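# Fold a napkin diagonally into a flat triangle

## Task

Fold the napkin along its diagonal so one corner lies on the opposite corner, within about a thumb's width. The result must be a low, flat, full-size triangle with its three points spread out and lying away from the fold. The napkin must sit entirely on the table and must not touch either arm base or its mounting plate or frame. It must stay folded on its own, without the robot holding it. The carried corner may be set down or dropped into place. The task fails if the napkin leaves a gripper while that gripper is moving sideways fast enough to throw it, even if the other gripper catches it. When finished, both arms and their hands must hang in free air and touch nothing during the final second before the settled scene is judged. A scene that never settles counts as failed.

## Robot and tools

Robot: two arms, left_arm and right_arm. Each has six joints and a two-finger parallel gripper. The names are labels only, not sides of a camera image. In the shared scene frame the origin is on the table top midway between the arms, +x points out over the table, +z points up, and left_arm is on the +y side. Base roots: left_arm at (-0.032, +0.299, 0) m with quat_wxyz (+0.998, 0, 0, +0.055); right_arm at (+0.011, -0.325, 0) m with quat_wxyz (+0.998, 0, 0, -0.058). Mounting plates and the metal frame behind the arms are fixed obstacles. A 'too close' message counts a plate and its side of the frame as part of that arm.

Gripper frame: the fingers point along the gripper's +z axis and close along its y axis. end_effector_position is the pinch point between the pads, about 1 cm behind the fingertips. Joint ranges in rad, base to hand: waist -2.618 to 3.054, shoulder 0 to 3.142, elbow 0 to 3.142, wrist pitch -1.571 to 1.571, wrist yaw -1.571 to 1.571, wrist roll -2.094 to 2.094.

Row layout, used by both motion tools: one flat list of 16 numbers covering both arms, even when only one arm moves. The order is left_arm x, y, z, qw, qx, qy, qz, opening, then the same eight for right_arm. x, y, z are an absolute target position for the pinch point, in metres, in the scene frame. The quaternion is an absolute target orientation, w first, in the scene frame. Opening runs from -1 (closed) to +1 (fully open, 0.094 m) and is an absolute setting, not a change.

execute_actions(actions): a list of up to 15 actions. Each action is a table of up to 15 rows, and each row lasts one control step of 1/30 s. If a table is shorter than 15 rows, its last row is held for the remaining steps. An empty list just returns the current state and images. A target more than 0.6 m from a gripper's current position, along any of that gripper's own axes, makes that action be refused for both arms. If the first action fails this check, or any action is malformed, the whole call is rejected and nothing moves. To keep an orientation fixed, repeat the same quaternion in every row rather than copying the drifted value from a result.

move(target, speed, blocking): target is one 16-number row of absolute poses. Each gripper travels in a straight line toward its pose, and both paths finish together over 0.5 to 10 s; longer paths are cut off at 10 s. speed is the path's top speed in m/s, from 0.002 to 0.5 (default 0.25), and turning is capped at twice that value in rad/s. Grippers take the shorter rotation. Paths do not avoid obstacles or the other arm. The real hand lags and can overshoot the speed, especially near full reach. Openings are sent at the start of the move. With blocking=false you get a result after 0.5 s; until a result shows the move has ended, other moves and actions are refused, so use wait or stop first. The 'move:' line reports how the move ended: done, off_target, moving, held or fault. It also reports limits: paced means the pose was clipped, and held means a check blocked some steps, after which the arm may surge. The result also gives each gripper's distance from its target.

wait(seconds), 0 to 10: lets time run with the last commands held. It returns early if a running move ends. stop(): brakes a running move, but needs room to do so; the fingers keep moving. zoom_image(camera, region): region is [x0, y0, x1, y1] in pixels, at most 504 by 504. Cameras are cam_high and cam_low (504x504) and cam_left_wrist and cam_right_wrist (616x616, fisheye). read_manual only returns licence texts. finished_scene(scene) ends the scene permanently; call it only when the fold is complete and stable.

Controller behaviour: at every step the commanded pose is clipped to within 70 mm and 16 degrees of the measured pose. Damped IK then favours position over orientation. A distant target may therefore need several actions. After an action the arm stops at its last clipped pose, so send the remainder next. Hand target lines show the pose currently being pursued. Hands often settle a centimetre or more low, and reported positions get less accurate at long reach. Elbows cannot quite straighten. A 'pose unreachable' line means the clearance check altered that arm's command. To keep an arm still, resend its last reported pose and desired opening in every call.

Gripping: grip_measured is on the same scale as the opening you command. To hold something, command about 0.03 below grip_measured for a firm grip, or less for a lighter one. Readings may be off by about 1 mm. Thin cloth receives less squeeze force. The robot holds its last command while you are composing a reply.

Hazards: avoid arm-to-arm collisions and hard presses, which can end the scene. Faster moves and targets set deeper past a contact hit harder. Never open a gripper, or let the cloth slip, while that gripper is moving quickly sideways. Lower the corner gently, then open and lift straight up. Motors heat up while holding load: a MOTOR HOT warning appears at 75 °C, the arm stops for 10 s at 90 °C, and at 100 °C the arm goes limp and drops. FAULT lines report these stops. Finish with both grippers raised clear of the napkin and the table.

Each tool is called after ">>>" as name([rows], argument=value, ...), one row to a line, values as JSON.

## Session

>>> execute_actions(actions=[])

Scene clock: 0.00 s.
left_arm: end_effector_position=(+0.3485, +0.3390, +0.4031) grip_measured=+1.000 end_effector_quat_wxyz=(+0.704, -0.042, +0.708, +0.036) | right_arm: end_effector_position=(+0.3874, -0.3646, +0.4079) grip_measured=+1.000 end_effector_quat_wxyz=(+0.706, +0.041, +0.706, -0.033)
Joint positions: left_arm=[-0.017  1.049  1.037  0.005 -0.016 -0.008  0.094] | right_arm=[ 0.006  1.037  1.045 -0.008 -0.004  0.011  0.094]
Joint velocities: left_arm=[-0.002  0.012 -0.002 -0.022 -0.022  0.007  0.   ] | right_arm=[-0.022 -0.022 -0.022 -0.007  0.007  0.066  0.   ]
Joint torques (N m, as the arm reports them, + toward a larger angle): no reading
Motor temperatures (°C, as the motors report them): left_arm=[22 24 22 23 23 23] | right_arm=[24 24 24 21 22 23]
Hand target (left_arm): +0.346, +0.339, +0.407; +0.706, -0.042, +0.706, +0.037
Hand target (right_arm): +0.384, -0.364, +0.420; +0.717, +0.041, +0.695, -0.033

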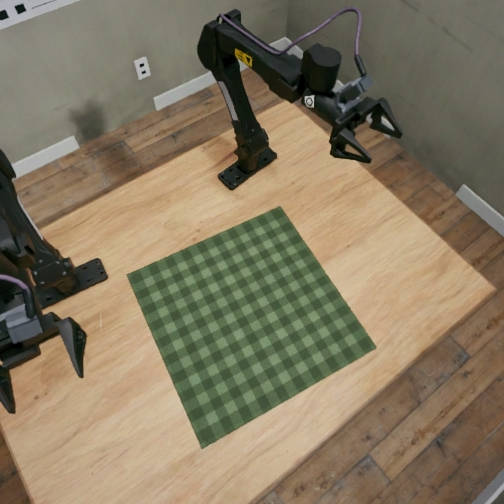

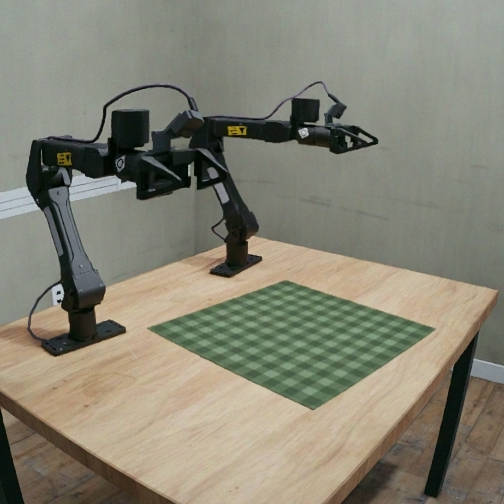

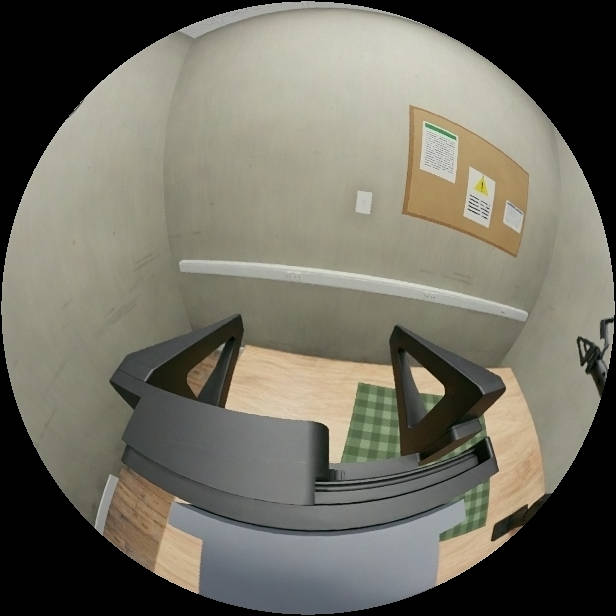

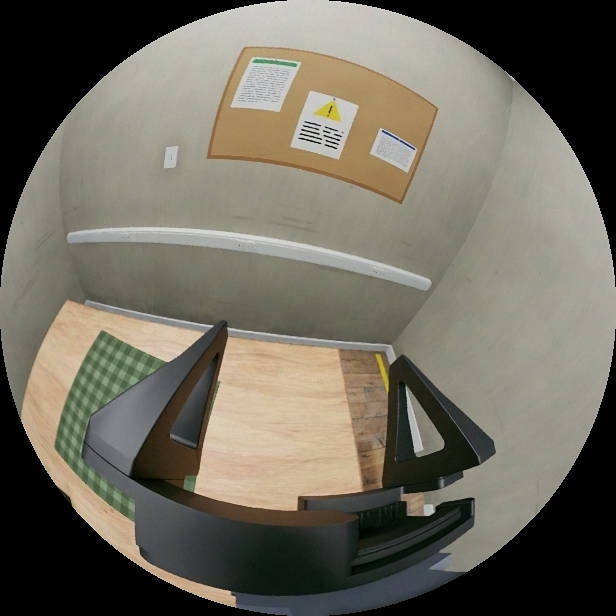

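>>> zoom_image(camera="cam_high", region=[180, 120, 320, 230])

>>> zoom_image(camera="cam_high", region=[0, 220, 160, 340])

Region (180, 120, 320, 230) of cam_high's 504x504 image, scaled by 3.600, with more detail than that image has; it fills the top 396 rows of this view, and the rest is white.

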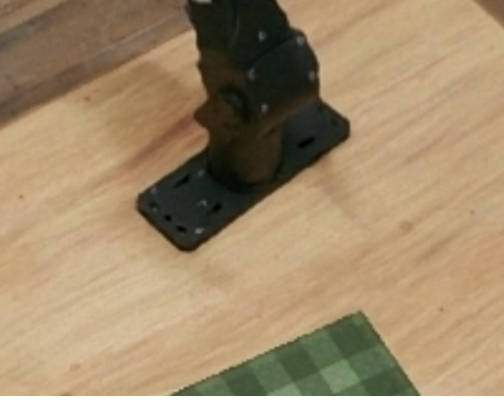

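Region (0, 220, 160, 340) of cam_high's 504x504 image, scaled by 3.150, with more detail than that image has; it fills the top 378 rows of this view, and the rest is white.

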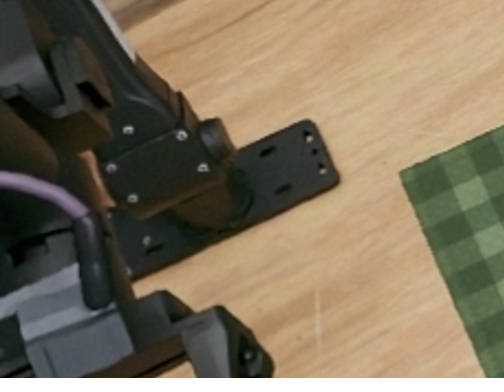

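>>> move(target=[0.10,0.58,0.38,0.579,-0.406,0.579,0.406,1, 0.548,-0.248,0.12,0.2458,-0.3025,0.9173,0.0811,0], speed=0.3)

Scene clock: 44.17 s.
left_arm: end_effector_position=(+0.1008, +0.5797, +0.3886) grip_measured=+1.000 end_effector_quat_wxyz=(+0.587, -0.405, +0.572, +0.406) | right_arm: end_effector_position=(+0.5437, -0.2539, +0.1069) grip_measured=+0.001 end_effector_quat_wxyz=(+0.229, -0.290, +0.926, +0.073)
Joint positions: left_arm=[ 0.887  0.749  0.856 -0.09  -0.224 -0.008  0.094] | right_arm=[ 0.163  2.246  2.022 -0.929 -0.253 -0.506  0.047]
Joint velocities: left_arm=[-0.002  0.002 -0.002 -0.051 -0.022  0.037  0.   ] | right_arm=[ 0.012  0.022  0.012  0.007 -0.022  0.007  0.   ]
Joint torques (N m, as the arm reports them, + toward a larger angle): left_arm=[ 0.59  0.85  5.5   1.98  0.08 -0.02] | right_arm=[  0.51 -10.78   9.45   0.69  -0.32  -0.07]
Motor temperatures (°C, as the motors report them): left_arm=[22 24 26 29 23 23] | right_arm=[24 26 28 27 22 23]
Hand target (left_arm): +0.101, +0.583, +0.380; +0.581, -0.408, +0.576, +0.404
Hand target (right_arm): +0.547, -0.247, +0.123; +0.244, -0.297, +0.920, +0.079
Off the commanded pose (left_arm): 0.009 m, 1 deg.
Off the commanded pose (right_arm): 0.015 m, 3 deg.
move: off_target (right_arm)

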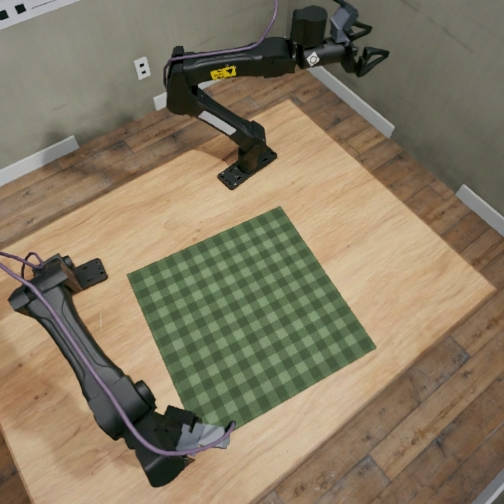

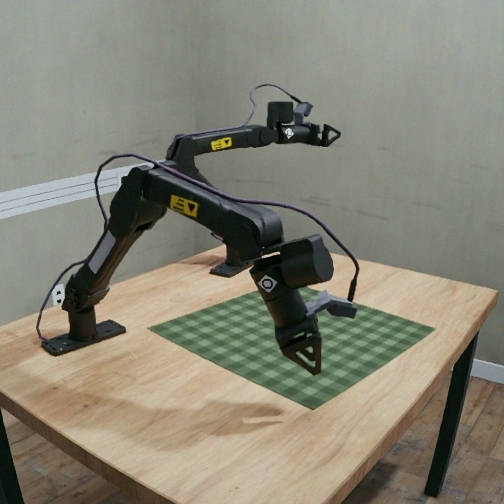

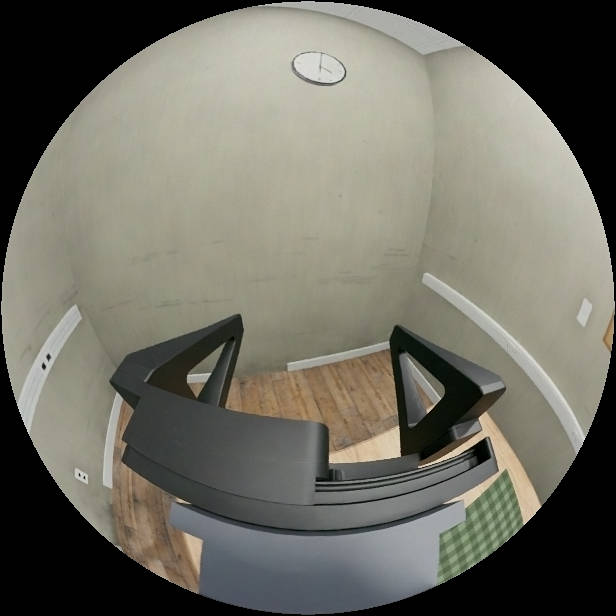

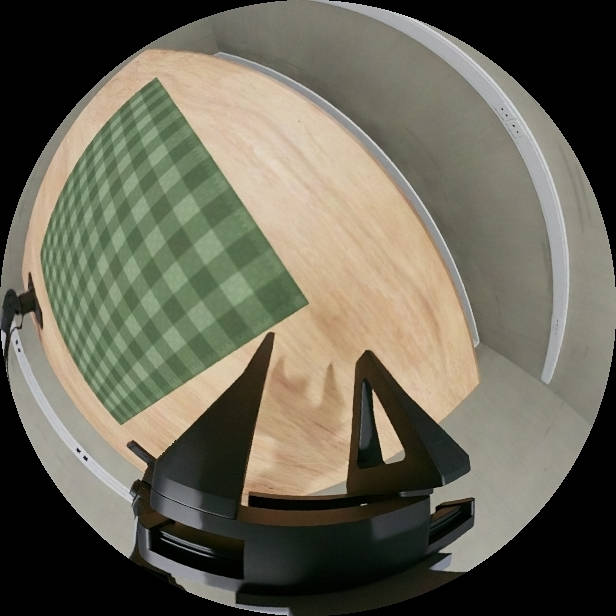

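>>> move(target=[0.10,0.58,0.38,0.579,-0.406,0.579,0.406,1, 0.545,-0.238,0.05,0.2458,-0.3025,0.9173,0.0811,0], speed=0.15)

Scene clock: 46.73 s.
left_arm: end_effector_position=(+0.1009, +0.5797, +0.3887) grip_measured=+1.000 end_effector_quat_wxyz=(+0.587, -0.405, +0.572, +0.406) | right_arm: end_effector_position=(+0.5429, -0.2447, +0.0448) grip_measured=+0.001 end_effector_quat_wxyz=(+0.233, -0.299, +0.923, +0.074)
Joint positions: left_arm=[ 0.887  0.749  0.856 -0.09  -0.224 -0.008  0.094] | right_arm=[ 0.18   2.267  1.805 -0.68  -0.253 -0.506  0.047]
Joint velocities: left_arm=[-0.002  0.012  0.007 -0.037 -0.095 -0.051  0.   ] | right_arm=[-0.017 -0.012  0.002 -0.051 -0.022 -0.022  0.001]
Joint torques (N m, as the arm reports them, + toward a larger angle): left_arm=[ 0.18 -0.32  5.62  1.79  0.01  0.08] | right_arm=[  0.5  -10.91   5.73   1.09  -0.33   0.  ]
Motor temperatures (°C, as the motors report them): left_arm=[22 24 26 29 23 23] | right_arm=[24 28 28 27 22 23]
Hand target (left_arm): +0.100, +0.580, +0.380; +0.579, -0.406, +0.579, +0.406
Hand target (right_arm): +0.545, -0.238, +0.050; +0.245, -0.303, +0.917, +0.081
Off the commanded pose (left_arm): 0.009 m, 1 deg.
Off the commanded pose (right_arm): 0.009 m, 2 deg.
move: done

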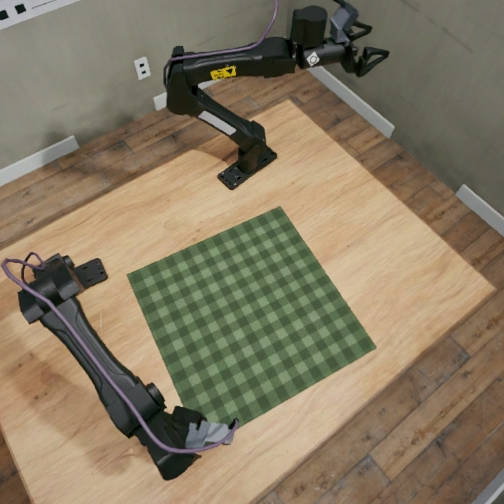

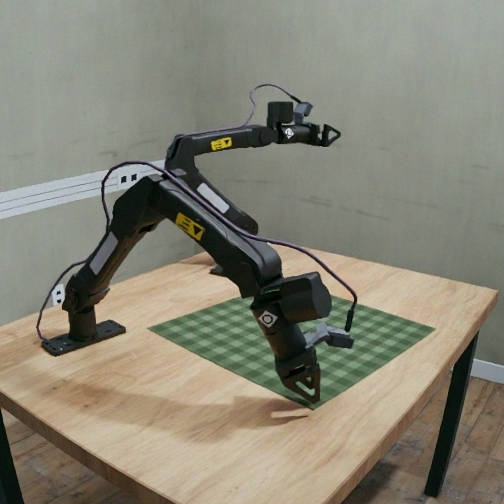

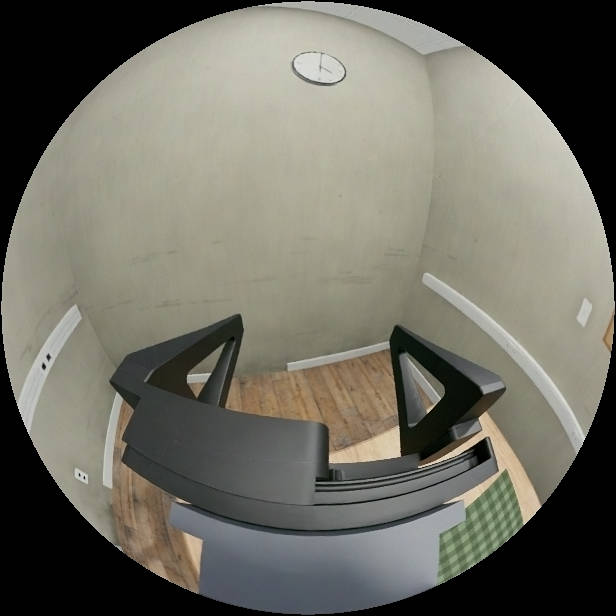

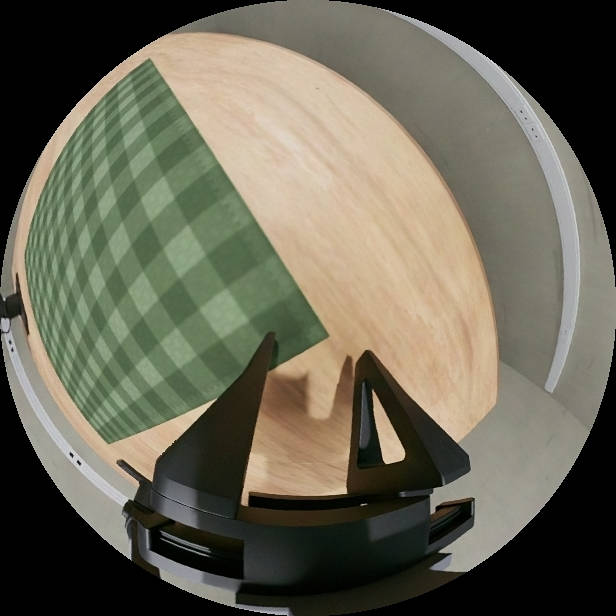

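>>> zoom_image(camera="cam_low", region=[250, 340, 370, 430])

Region (250, 340, 370, 430) of cam_low's 504x504 image, scaled by 4.200, with more detail than that image has; it fills the top 378 rows of this view, and the rest is white.

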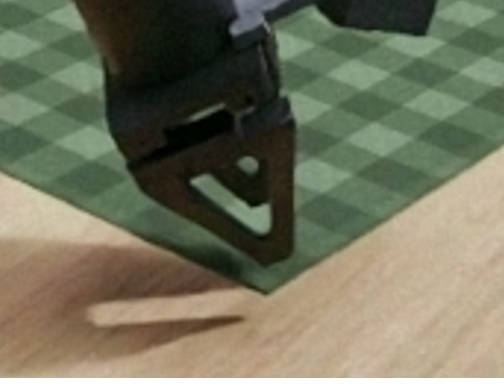

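>>> move(target=[0.10,0.58,0.38,0.579,-0.406,0.579,0.406,1, 0.537,-0.231,0.022,0.2458,-0.3025,0.9173,0.0811,0], speed=0.05)

>>> zoom_image(camera="cam_low", region=[250, 340, 370, 430])

Scene clock: 52.07 s.
left_arm: end_effector_position=(+0.1009, +0.5797, +0.3887) grip_measured=+1.000 end_effector_quat_wxyz=(+0.587, -0.405, +0.572, +0.406) | right_arm: end_effector_position=(+0.5384, -0.2382, +0.0216) grip_measured=+0.001 end_effector_quat_wxyz=(+0.240, -0.299, +0.920, +0.077)
Joint positions: left_arm=[ 0.887  0.749  0.856 -0.09  -0.224 -0.008  0.094] | right_arm=[ 0.192  2.267  1.702 -0.561 -0.256 -0.494  0.047]
Joint velocities: left_arm=[ 0.002 -0.012 -0.002  0.007 -0.022 -0.125  0.   ] | right_arm=[ 0.007  0.007 -0.012 -0.066  0.007  0.007 -0.001]
Joint torques (N m, as the arm reports them, + toward a larger angle): left_arm=[ 0.24 -0.38  5.28  1.82  0.03  0.07] | right_arm=[  0.74 -10.82   4.61   1.12  -0.2    0.03]
Motor temperatures (°C, as the motors report them): left_arm=[22 24 25 29 23 23] | right_arm=[24 31 28 26 22 23]
Hand target (left_arm): +0.100, +0.580, +0.380; +0.579, -0.406, +0.579, +0.406
Hand target (right_arm): +0.537, -0.231, +0.022; +0.245, -0.303, +0.917, +0.081
Off the commanded pose (left_arm): 0.009 m, 1 deg.
Off the commanded pose (right_arm): 0.007 m, 1 deg.
move: done

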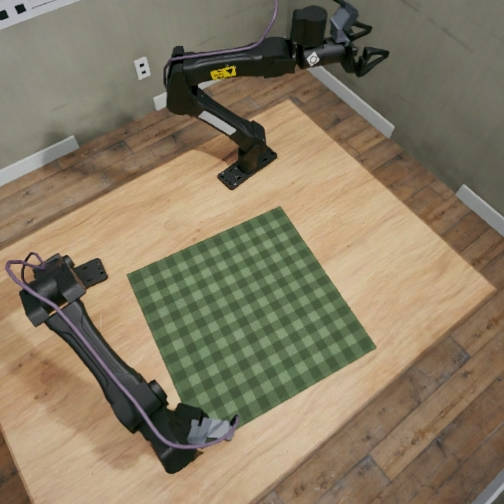

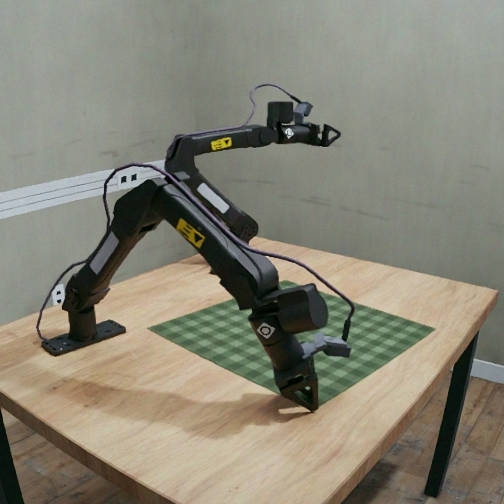

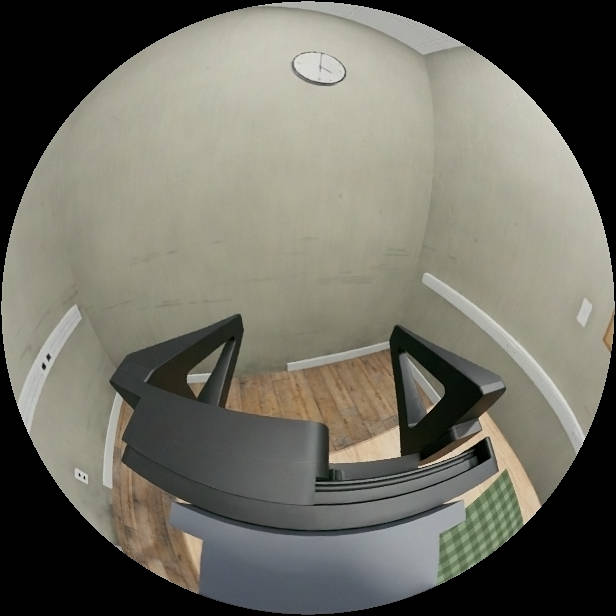

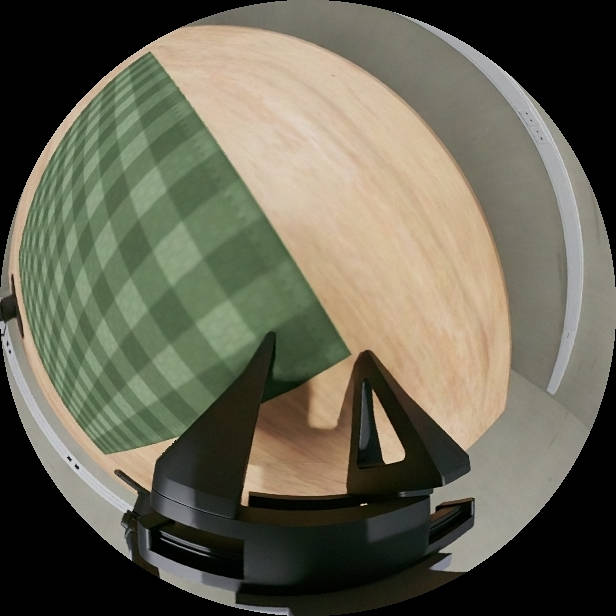

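Region (250, 340, 370, 430) of cam_low's 504x504 image, scaled by 4.200, with more detail than that image has; it fills the top 378 rows of this view, and the rest is white.

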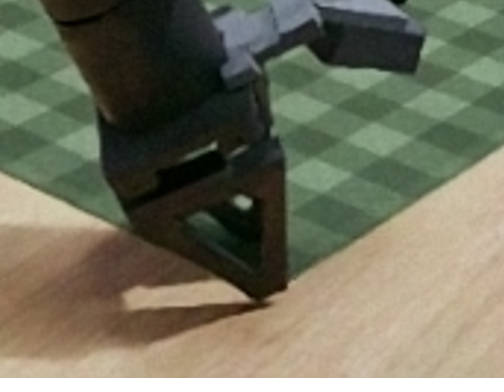

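>>> execute_actions([
  [[0.10,0.58,0.38,0.579,-0.406,0.579,0.406,1, 0.537,-0.231,0.016,0.2458,-0.3025,0.9173,0.0811,0]],
  [[0.10,0.58,0.38,0.579,-0.406,0.579,0.406,1, 0.537,-0.231,0.016,0.2458,-0.3025,0.9173,0.0811,-0.1],[0.10,0.58,0.38,0.579,-0.406,0.579,0.406,1, 0.537,-0.231,0.016,0.2458,-0.3025,0.9173,0.0811,-0.15],[0.10,0.58,0.38,0.579,-0.406,0.579,0.406,1, 0.537,-0.231,0.016,0.2458,-0.3025,0.9173,0.0811,-0.2],[0.10,0.58,0.38,0.579,-0.406,0.579,0.406,1, 0.537,-0.231,0.016,0.2458,-0.3025,0.9173,0.0811,-0.25],[0.10,0.58,0.38,0.579,-0.406,0.579,0.406,1, 0.537,-0.231,0.016,0.2458,-0.3025,0.9173,0.0811,-0.3],[0.10,0.58,0.38,0.579,-0.406,0.579,0.406,1, 0.537,-0.231,0.016,0.2458,-0.3025,0.9173,0.0811,-0.35],[0.10,0.58,0.38,0.579,-0.406,0.579,0.406,1, 0.537,-0.231,0.016,0.2458,-0.3025,0.9173,0.0811,-0.4],[0.10,0.58,0.38,0.579,-0.406,0.579,0.406,1, 0.537,-0.231,0.016,0.2458,-0.3025,0.9173,0.0811,-0.45],[0.10,0.58,0.38,0.579,-0.406,0.579,0.406,1, 0.537,-0.231,0.016,0.2458,-0.3025,0.9173,0.0811,-0.5],[0.10,0.58,0.38,0.579,-0.406,0.579,0.406,1, 0.537,-0.231,0.016,0.2458,-0.3025,0.9173,0.0811,-0.55],[0.10,0.58,0.38,0.579,-0.406,0.579,0.406,1, 0.537,-0.231,0.016,0.2458,-0.3025,0.9173,0.0811,-0.6]],
])

>>> zoom_image(camera="cam_right_wrist", region=[200, 250, 440, 450])

Scene clock: 58.37 s.
left_arm: end_effector_position=(+0.1009, +0.5797, +0.3887) grip_measured=+1.000 end_effector_quat_wxyz=(+0.587, -0.405, +0.572, +0.406) | right_arm: end_effector_position=(+0.5419, -0.2351, +0.0223) grip_measured=-0.598 end_effector_quat_wxyz=(+0.250, -0.301, +0.917, +0.077)
Joint positions: left_arm=[ 0.887  0.749  0.856 -0.09  -0.224 -0.008  0.094] | right_arm=[ 0.196  2.267  1.695 -0.533 -0.26  -0.492  0.019]
Joint velocities: left_arm=[-0.007  0.012 -0.002 -0.007 -0.051  0.007  0.   ] | right_arm=[-0.012 -0.002  0.007 -0.037  0.022 -0.037 -0.   ]
Joint torques (N m, as the arm reports them, + toward a larger angle): left_arm=[ 0.29 -0.36  5.54  1.8   0.04  0.09] | right_arm=[  0.61 -10.31   4.16   1.1   -0.16   0.02]
Motor temperatures (°C, as the motors report them): left_arm=[22 24 25 30 23 23] | right_arm=[24 33 27 26 22 23]
Hand target (left_arm): +0.100, +0.580, +0.380; +0.579, -0.406, +0.579, +0.406
Hand target (right_arm): +0.537, -0.231, +0.016; +0.245, -0.303, +0.917, +0.081
Off the commanded pose (left_arm): 0.009 m, 1 deg.
Off the commanded pose (right_arm): 0.009 m, 1 deg.

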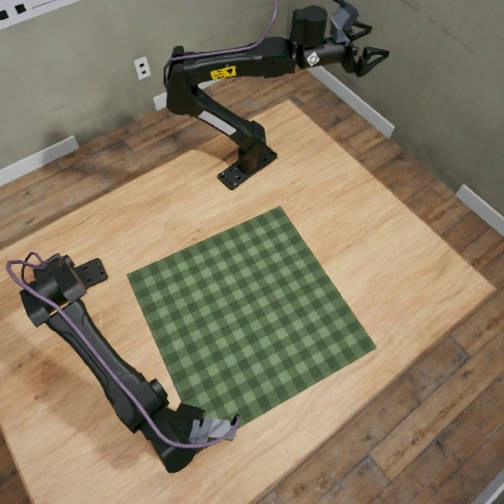

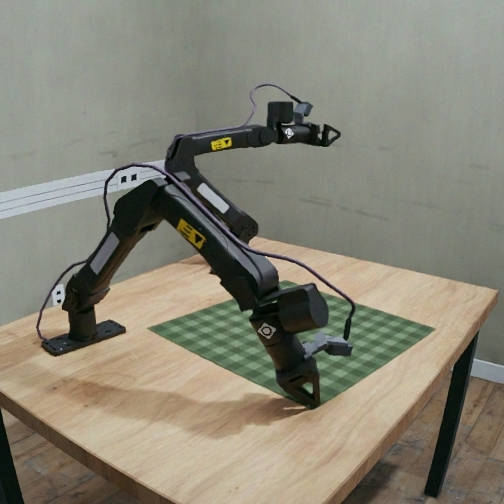

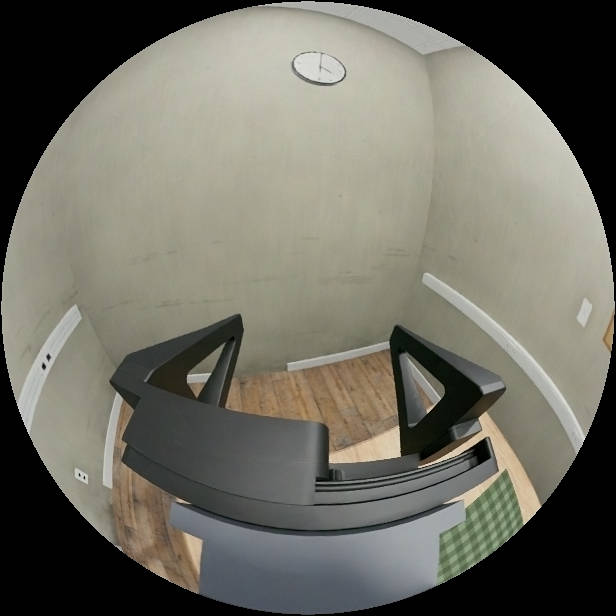

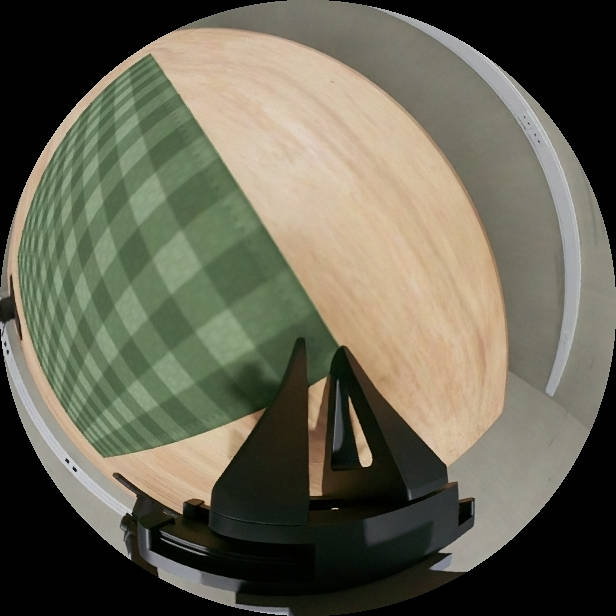

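Region (200, 250, 440, 450) of cam_right_wrist's 616x616 image, scaled by 2.100, with more detail than that image has.

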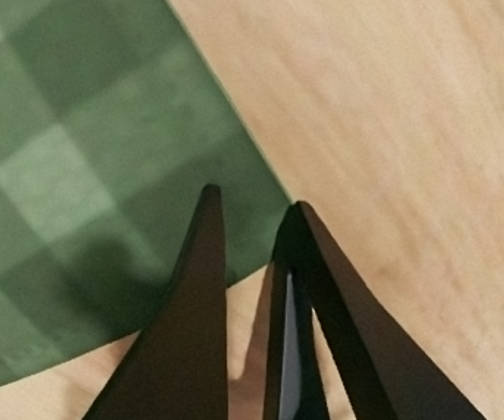

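>>> execute_actions([
  [[0.10,0.58,0.38,0.579,-0.406,0.579,0.406,1, 0.537,-0.231,0.012,0.2458,-0.3025,0.9173,0.0811,-0.65],[0.10,0.58,0.38,0.579,-0.406,0.579,0.406,1, 0.537,-0.231,0.012,0.2458,-0.3025,0.9173,0.0811,-0.7],[0.10,0.58,0.38,0.579,-0.406,0.579,0.406,1, 0.537,-0.231,0.012,0.2458,-0.3025,0.9173,0.0811,-0.75],[0.10,0.58,0.38,0.579,-0.406,0.579,0.406,1, 0.537,-0.231,0.012,0.2458,-0.3025,0.9173,0.0811,-0.8],[0.10,0.58,0.38,0.579,-0.406,0.579,0.406,1, 0.537,-0.231,0.012,0.2458,-0.3025,0.9173,0.0811,-0.85],[0.10,0.58,0.38,0.579,-0.406,0.579,0.406,1, 0.537,-0.231,0.012,0.2458,-0.3025,0.9173,0.0811,-0.9],[0.10,0.58,0.38,0.579,-0.406,0.579,0.406,1, 0.537,-0.231,0.012,0.2458,-0.3025,0.9173,0.0811,-0.95],[0.10,0.58,0.38,0.579,-0.406,0.579,0.406,1, 0.537,-0.231,0.012,0.2458,-0.3025,0.9173,0.0811,-1]],
  [[0.10,0.58,0.38,0.579,-0.406,0.579,0.406,1, 0.535,-0.228,0.04,0.2458,-0.3025,0.9173,0.0811,-1]],
  [[0.10,0.58,0.38,0.579,-0.406,0.579,0.406,1, 0.53,-0.222,0.06,0.2458,-0.3025,0.9173,0.0811,-1]],
])

>>> zoom_image(camera="cam_low", region=[250, 340, 370, 430])

Scene clock: 69.17 s.
left_arm: end_effector_position=(+0.1009, +0.5797, +0.3887) grip_measured=+1.000 end_effector_quat_wxyz=(+0.587, -0.405, +0.572, +0.406) | right_arm: end_effector_position=(+0.5230, -0.2249, +0.0362) grip_measured=-0.994 end_effector_quat_wxyz=(+0.227, -0.302, +0.922, +0.086)
Joint positions: left_arm=[ 0.887  0.749  0.856 -0.09  -0.224 -0.008  0.094] | right_arm=[ 0.219  2.217  1.688 -0.621 -0.258 -0.474  0.   ]
Joint velocities: left_arm=[ 0.007 -0.012  0.002  0.022 -0.051  0.022  0.   ] | right_arm=[ 0.002 -0.022  0.007  0.022  0.037  0.037 -0.002]
Joint torques (N m, as the arm reports them, + toward a larger angle): left_arm=[ 0.28 -0.29  5.48  1.77  0.01  0.07] | right_arm=[  0.34 -11.97   8.65   0.75  -0.09   0.03]
Motor temperatures (°C, as the motors report them): left_arm=[22 24 25 30 23 23] | right_arm=[24 35 27 26 22 23]
Hand target (left_arm): +0.100, +0.580, +0.380; +0.579, -0.406, +0.579, +0.406
Hand target (right_arm): +0.529, -0.222, +0.060; +0.246, -0.303, +0.917, +0.081
Off the commanded pose (left_arm): 0.009 m, 1 deg.
Off the commanded pose (right_arm): 0.025 m, 2 deg.

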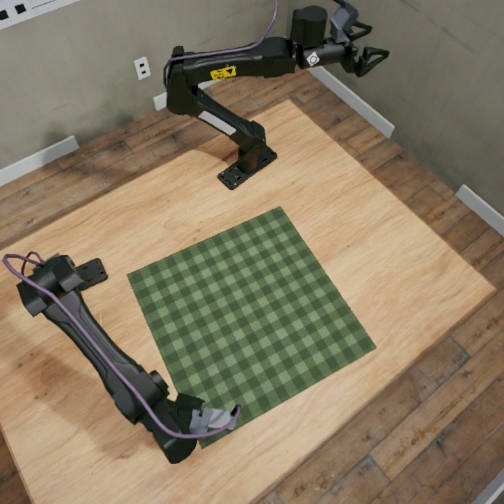

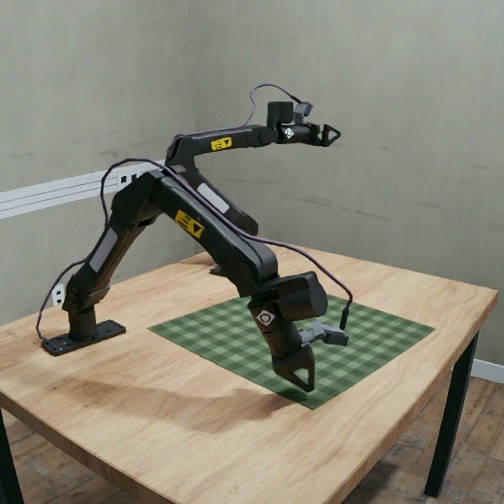

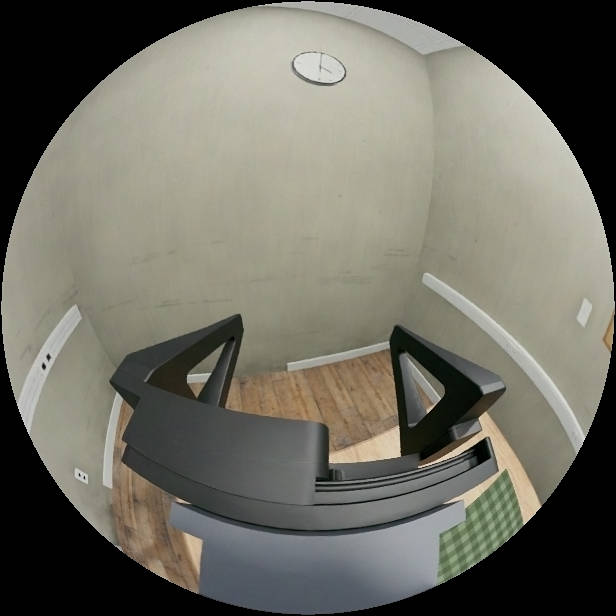

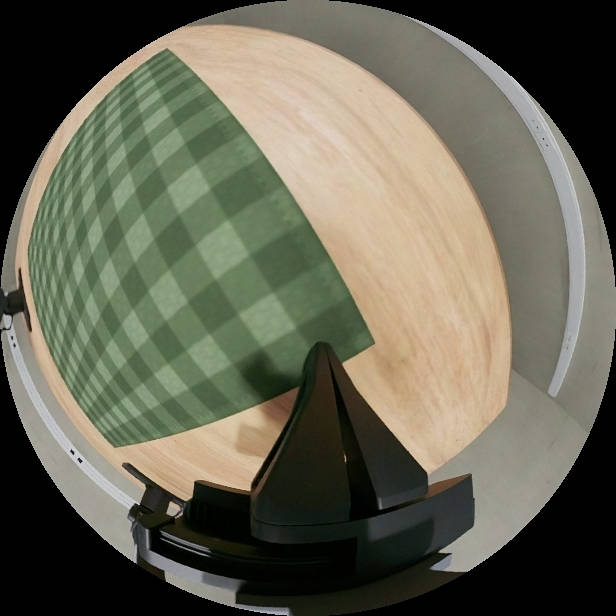

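Region (250, 340, 370, 430) of cam_low's 504x504 image, scaled by 4.200, with more detail than that image has; it fills the top 378 rows of this view, and the rest is white.

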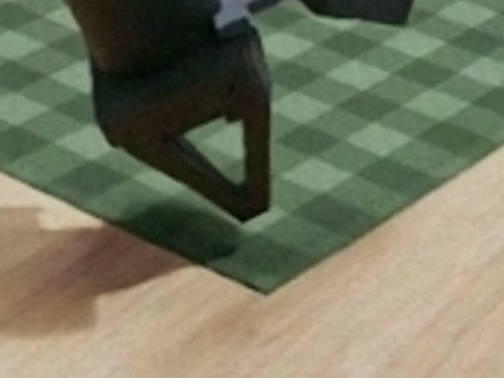

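>>> move(target=[0.10,0.58,0.38,0.579,-0.406,0.579,0.406,1, 0.54,-0.236,0.045,0.124,-0.3105,0.9416,0.0409,0], speed=0.1)

>>> move(target=[0.10,0.58,0.38,0.579,-0.406,0.579,0.406,1, 0.54,-0.236,0.0,0.124,-0.3105,0.9416,0.0409,0], speed=0.04)

>>> zoom_image(camera="cam_low", region=[250, 340, 370, 430])

Scene clock: 76.80 s.
left_arm: end_effector_position=(+0.1009, +0.5797, +0.3887) grip_measured=+1.000 end_effector_quat_wxyz=(+0.587, -0.405, +0.572, +0.406) | right_arm: end_effector_position=(+0.5352, -0.2402, +0.0344) grip_measured=-0.001 end_effector_quat_wxyz=(+0.115, -0.303, +0.945, +0.044)
Joint positions: left_arm=[ 0.887  0.749  0.856 -0.09  -0.224 -0.008  0.094] | right_arm=[ 0.23   2.473  2.207 -1.095 -0.132 -0.493  0.047]
Joint velocities: left_arm=[ 0.007  0.012 -0.007  0.066  0.051  0.022  0.   ] | right_arm=[-0.007 -0.032  0.002  0.007  0.007 -0.037 -0.001]
Joint torques (N m, as the arm reports them, + toward a larger angle): left_arm=[ 0.22 -0.44  5.49  1.82  0.03  0.09] | right_arm=[  0.71 -11.28   9.06   0.32   0.02  -0.07]
Motor temperatures (°C, as the motors report them): left_arm=[22 24 25 30 23 23] | right_arm=[24 37 28 25 22 23]
Hand target (left_arm): +0.100, +0.580, +0.380; +0.579, -0.406, +0.579, +0.406
Hand target (right_arm): +0.540, -0.236, +0.045; +0.125, -0.310, +0.942, +0.040
Off the commanded pose (left_arm): 0.009 m, 1 deg.
Off the commanded pose (right_arm): 0.012 m, 1 deg.
move: off_target (right_arm)

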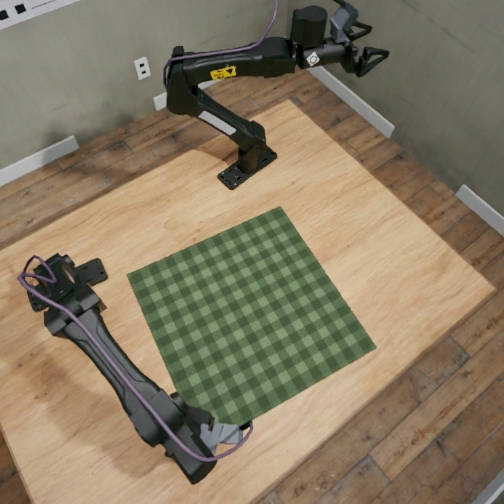

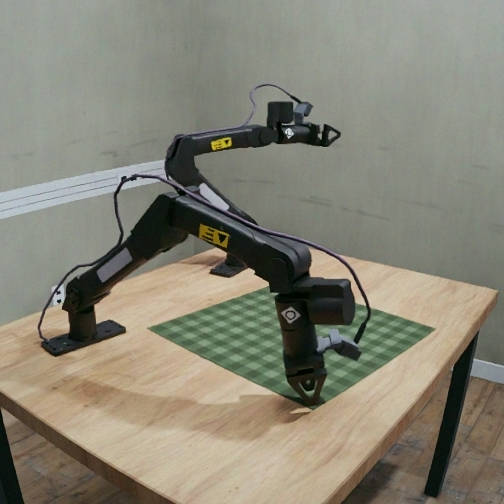

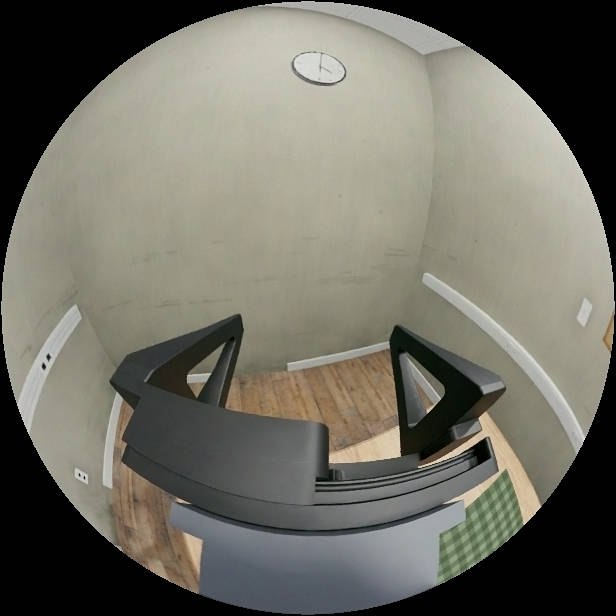

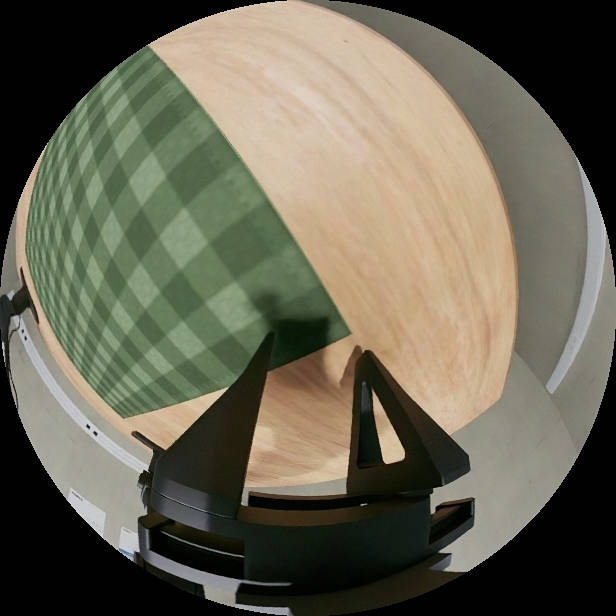

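Scene clock: 77.90 s.
left_arm: end_effector_position=(+0.1009, +0.5797, +0.3887) grip_measured=+1.000 end_effector_quat_wxyz=(+0.587, -0.405, +0.572, +0.406) | right_arm: end_effector_position=(+0.5391, -0.2398, +0.0191) grip_measured=-0.001 end_effector_quat_wxyz=(+0.124, -0.305, +0.943, +0.043)
Joint positions: left_arm=[ 0.887  0.749  0.856 -0.09  -0.224 -0.008  0.094] | right_arm=[ 0.23   2.476  2.148 -1.015 -0.132 -0.496  0.047]
Joint velocities: left_arm=[ 0.007 -0.012 -0.007  0.037 -0.007 -0.022  0.   ] | right_arm=[-0.002  0.002 -0.002  0.051 -0.022 -0.037  0.   ]
Joint torques (N m, as the arm reports them, + toward a larger angle): left_arm=[ 0.25 -0.41  5.49  1.81  0.01  0.08] | right_arm=[  0.68 -10.08   2.73   1.18   0.    -0.05]
Motor temperatures (°C, as the motors report them): left_arm=[22 24 25 31 23 23] | right_arm=[24 38 27 25 22 23]
Hand target (left_arm): +0.100, +0.580, +0.380; +0.579, -0.406, +0.579, +0.406
Hand target (right_arm): +0.539, -0.236, +0.001; +0.123, -0.311, +0.942, +0.041
Off the commanded pose (left_arm): 0.009 m, 1 deg.
Off the commanded pose (right_arm): 0.019 m, 1 deg.
move: off_target (right_arm)

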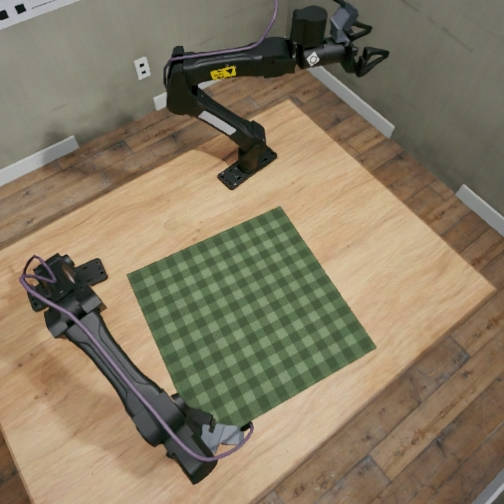

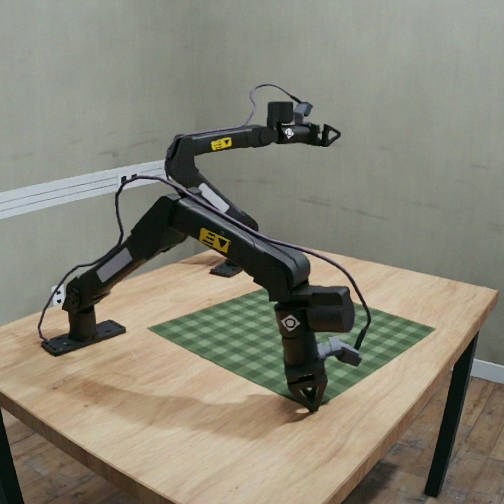

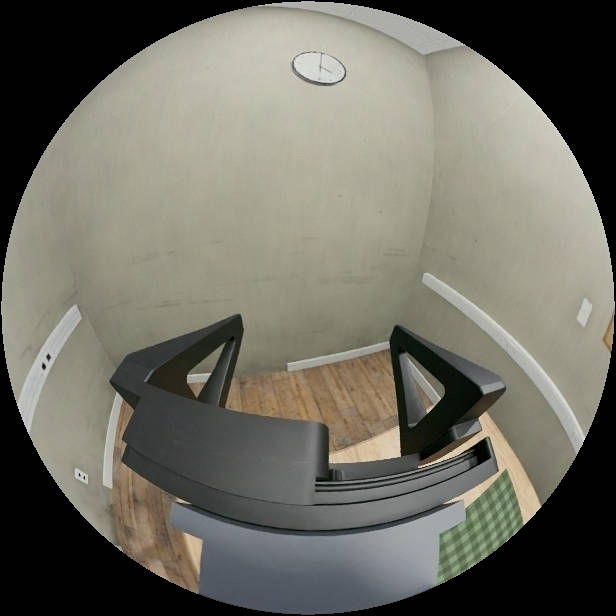

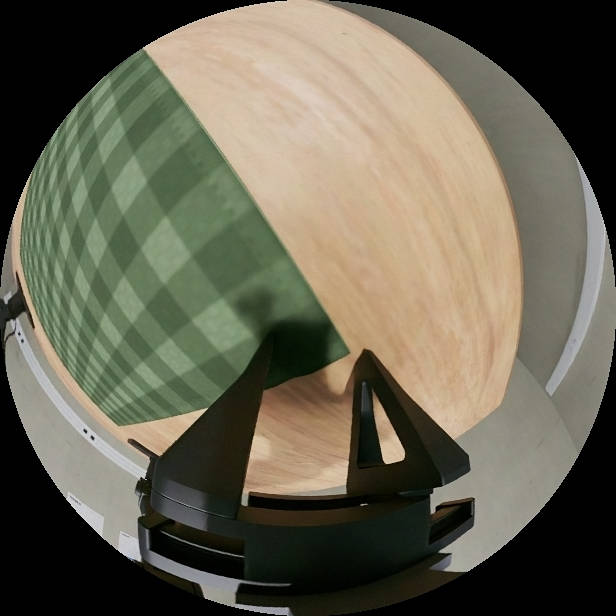

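Region (250, 340, 370, 430) of cam_low's 504x504 image, scaled by 4.200, with more detail than that image has; it fills the top 378 rows of this view, and the rest is white.

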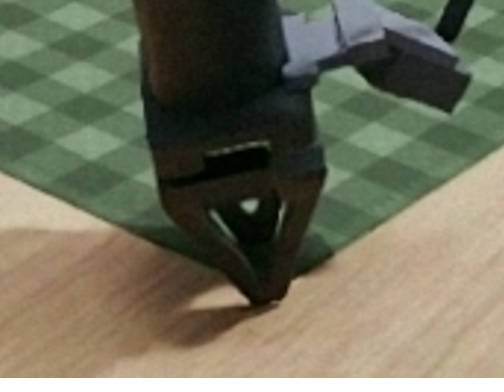

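Now pressing firmly. Close.

>>> execute_actions([
  [[0.10,0.58,0.38,0.579,-0.406,0.579,0.406,1, 0.54,-0.236,0.0,0.124,-0.3105,0.9416,0.0409,-0.1],[0.10,0.58,0.38,0.579,-0.406,0.579,0.406,1, 0.54,-0.236,0.0,0.124,-0.3105,0.9416,0.0409,-0.1],[0.10,0.58,0.38,0.579,-0.406,0.579,0.406,1, 0.54,-0.236,0.0,0.124,-0.3105,0.9416,0.0409,-0.2],[0.10,0.58,0.38,0.579,-0.406,0.579,0.406,1, 0.54,-0.236,0.0,0.124,-0.3105,0.9416,0.0409,-0.2],[0.10,0.58,0.38,0.579,-0.406,0.579,0.406,1, 0.54,-0.236,0.0,0.124,-0.3105,0.9416,0.0409,-0.3],[0.10,0.58,0.38,0.579,-0.406,0.579,0.406,1, 0.54,-0.236,0.0,0.124,-0.3105,0.9416,0.0409,-0.3],[0.10,0.58,0.38,0.579,-0.406,0.579,0.406,1, 0.54,-0.236,0.0,0.124,-0.3105,0.9416,0.0409,-0.4],[0.10,0.58,0.38,0.579,-0.406,0.579,0.406,1, 0.54,-0.236,0.0,0.124,-0.3105,0.9416,0.0409,-0.4],[0.10,0.58,0.38,0.579,-0.406,0.579,0.406,1, 0.54,-0.236,0.0,0.124,-0.3105,0.9416,0.0409,-0.5],[0.10,0.58,0.38,0.579,-0.406,0.579,0.406,1, 0.54,-0.236,0.0,0.124,-0.3105,0.9416,0.0409,-0.5],[0.10,0.58,0.38,0.579,-0.406,0.579,0.406,1, 0.54,-0.236,0.0,0.124,-0.3105,0.9416,0.0409,-0.6]],
])

>>> zoom_image(camera="cam_right_wrist", region=[200, 250, 440, 450])

Scene clock: 86.20 s.
left_arm: end_effector_position=(+0.1009, +0.5797, +0.3887) grip_measured=+1.000 end_effector_quat_wxyz=(+0.587, -0.405, +0.572, +0.406) | right_arm: end_effector_position=(+0.5432, -0.2344, +0.0195) grip_measured=-0.598 end_effector_quat_wxyz=(+0.135, -0.308, +0.940, +0.047)
Joint positions: left_arm=[ 0.887  0.749  0.856 -0.09  -0.224 -0.008  0.094] | right_arm=[ 0.234  2.476  2.143 -0.99  -0.145 -0.497  0.019]
Joint velocities: left_arm=[-0.002  0.012 -0.007  0.022  0.022 -0.037  0.   ] | right_arm=[-0.012  0.002 -0.002  0.051 -0.037  0.022 -0.   ]
Joint torques (N m, as the arm reports them, + toward a larger angle): left_arm=[ 0.25 -0.31  5.5   1.8   0.02  0.06] | right_arm=[  0.38 -10.     3.14   0.94   0.12  -0.06]
Motor temperatures (°C, as the motors report them): left_arm=[22 24 25 31 23 23] | right_arm=[24 38 27 26 22 23]
Hand target (left_arm): +0.100, +0.580, +0.380; +0.579, -0.406, +0.579, +0.406
Hand target (right_arm): +0.540, -0.236, +0.000; +0.123, -0.311, +0.942, +0.041
Off the commanded pose (left_arm): 0.009 m, 1 deg.
Off the commanded pose (right_arm): 0.020 m, 1 deg.

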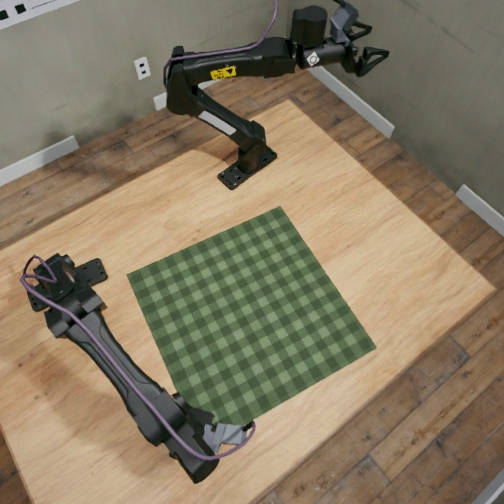

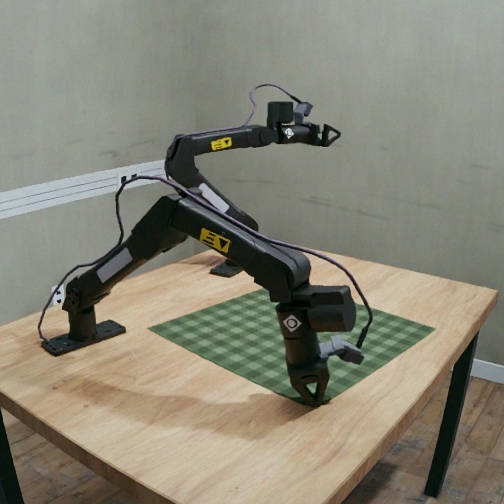

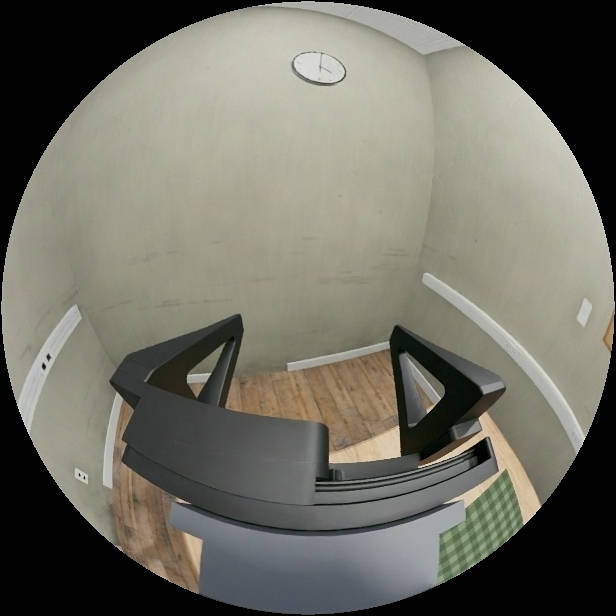

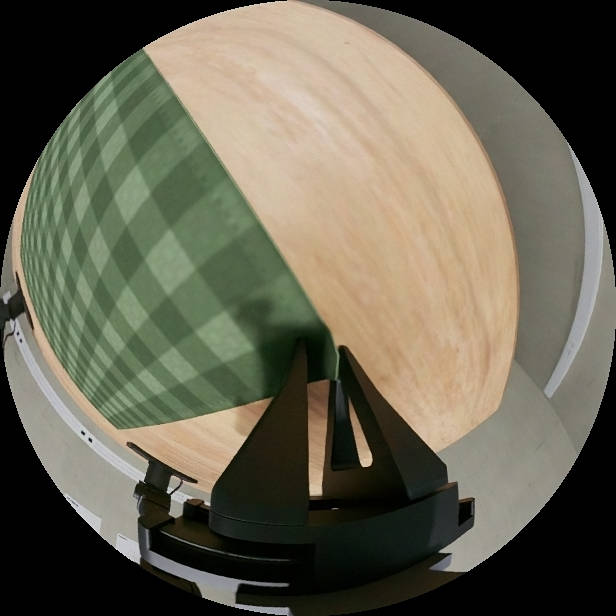

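Region (200, 250, 440, 450) of cam_right_wrist's 616x616 image, scaled by 2.100, with more detail than that image has.

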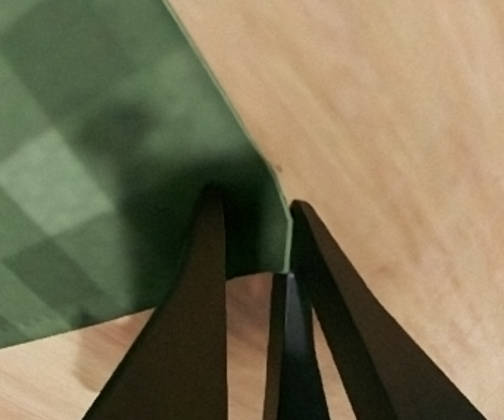

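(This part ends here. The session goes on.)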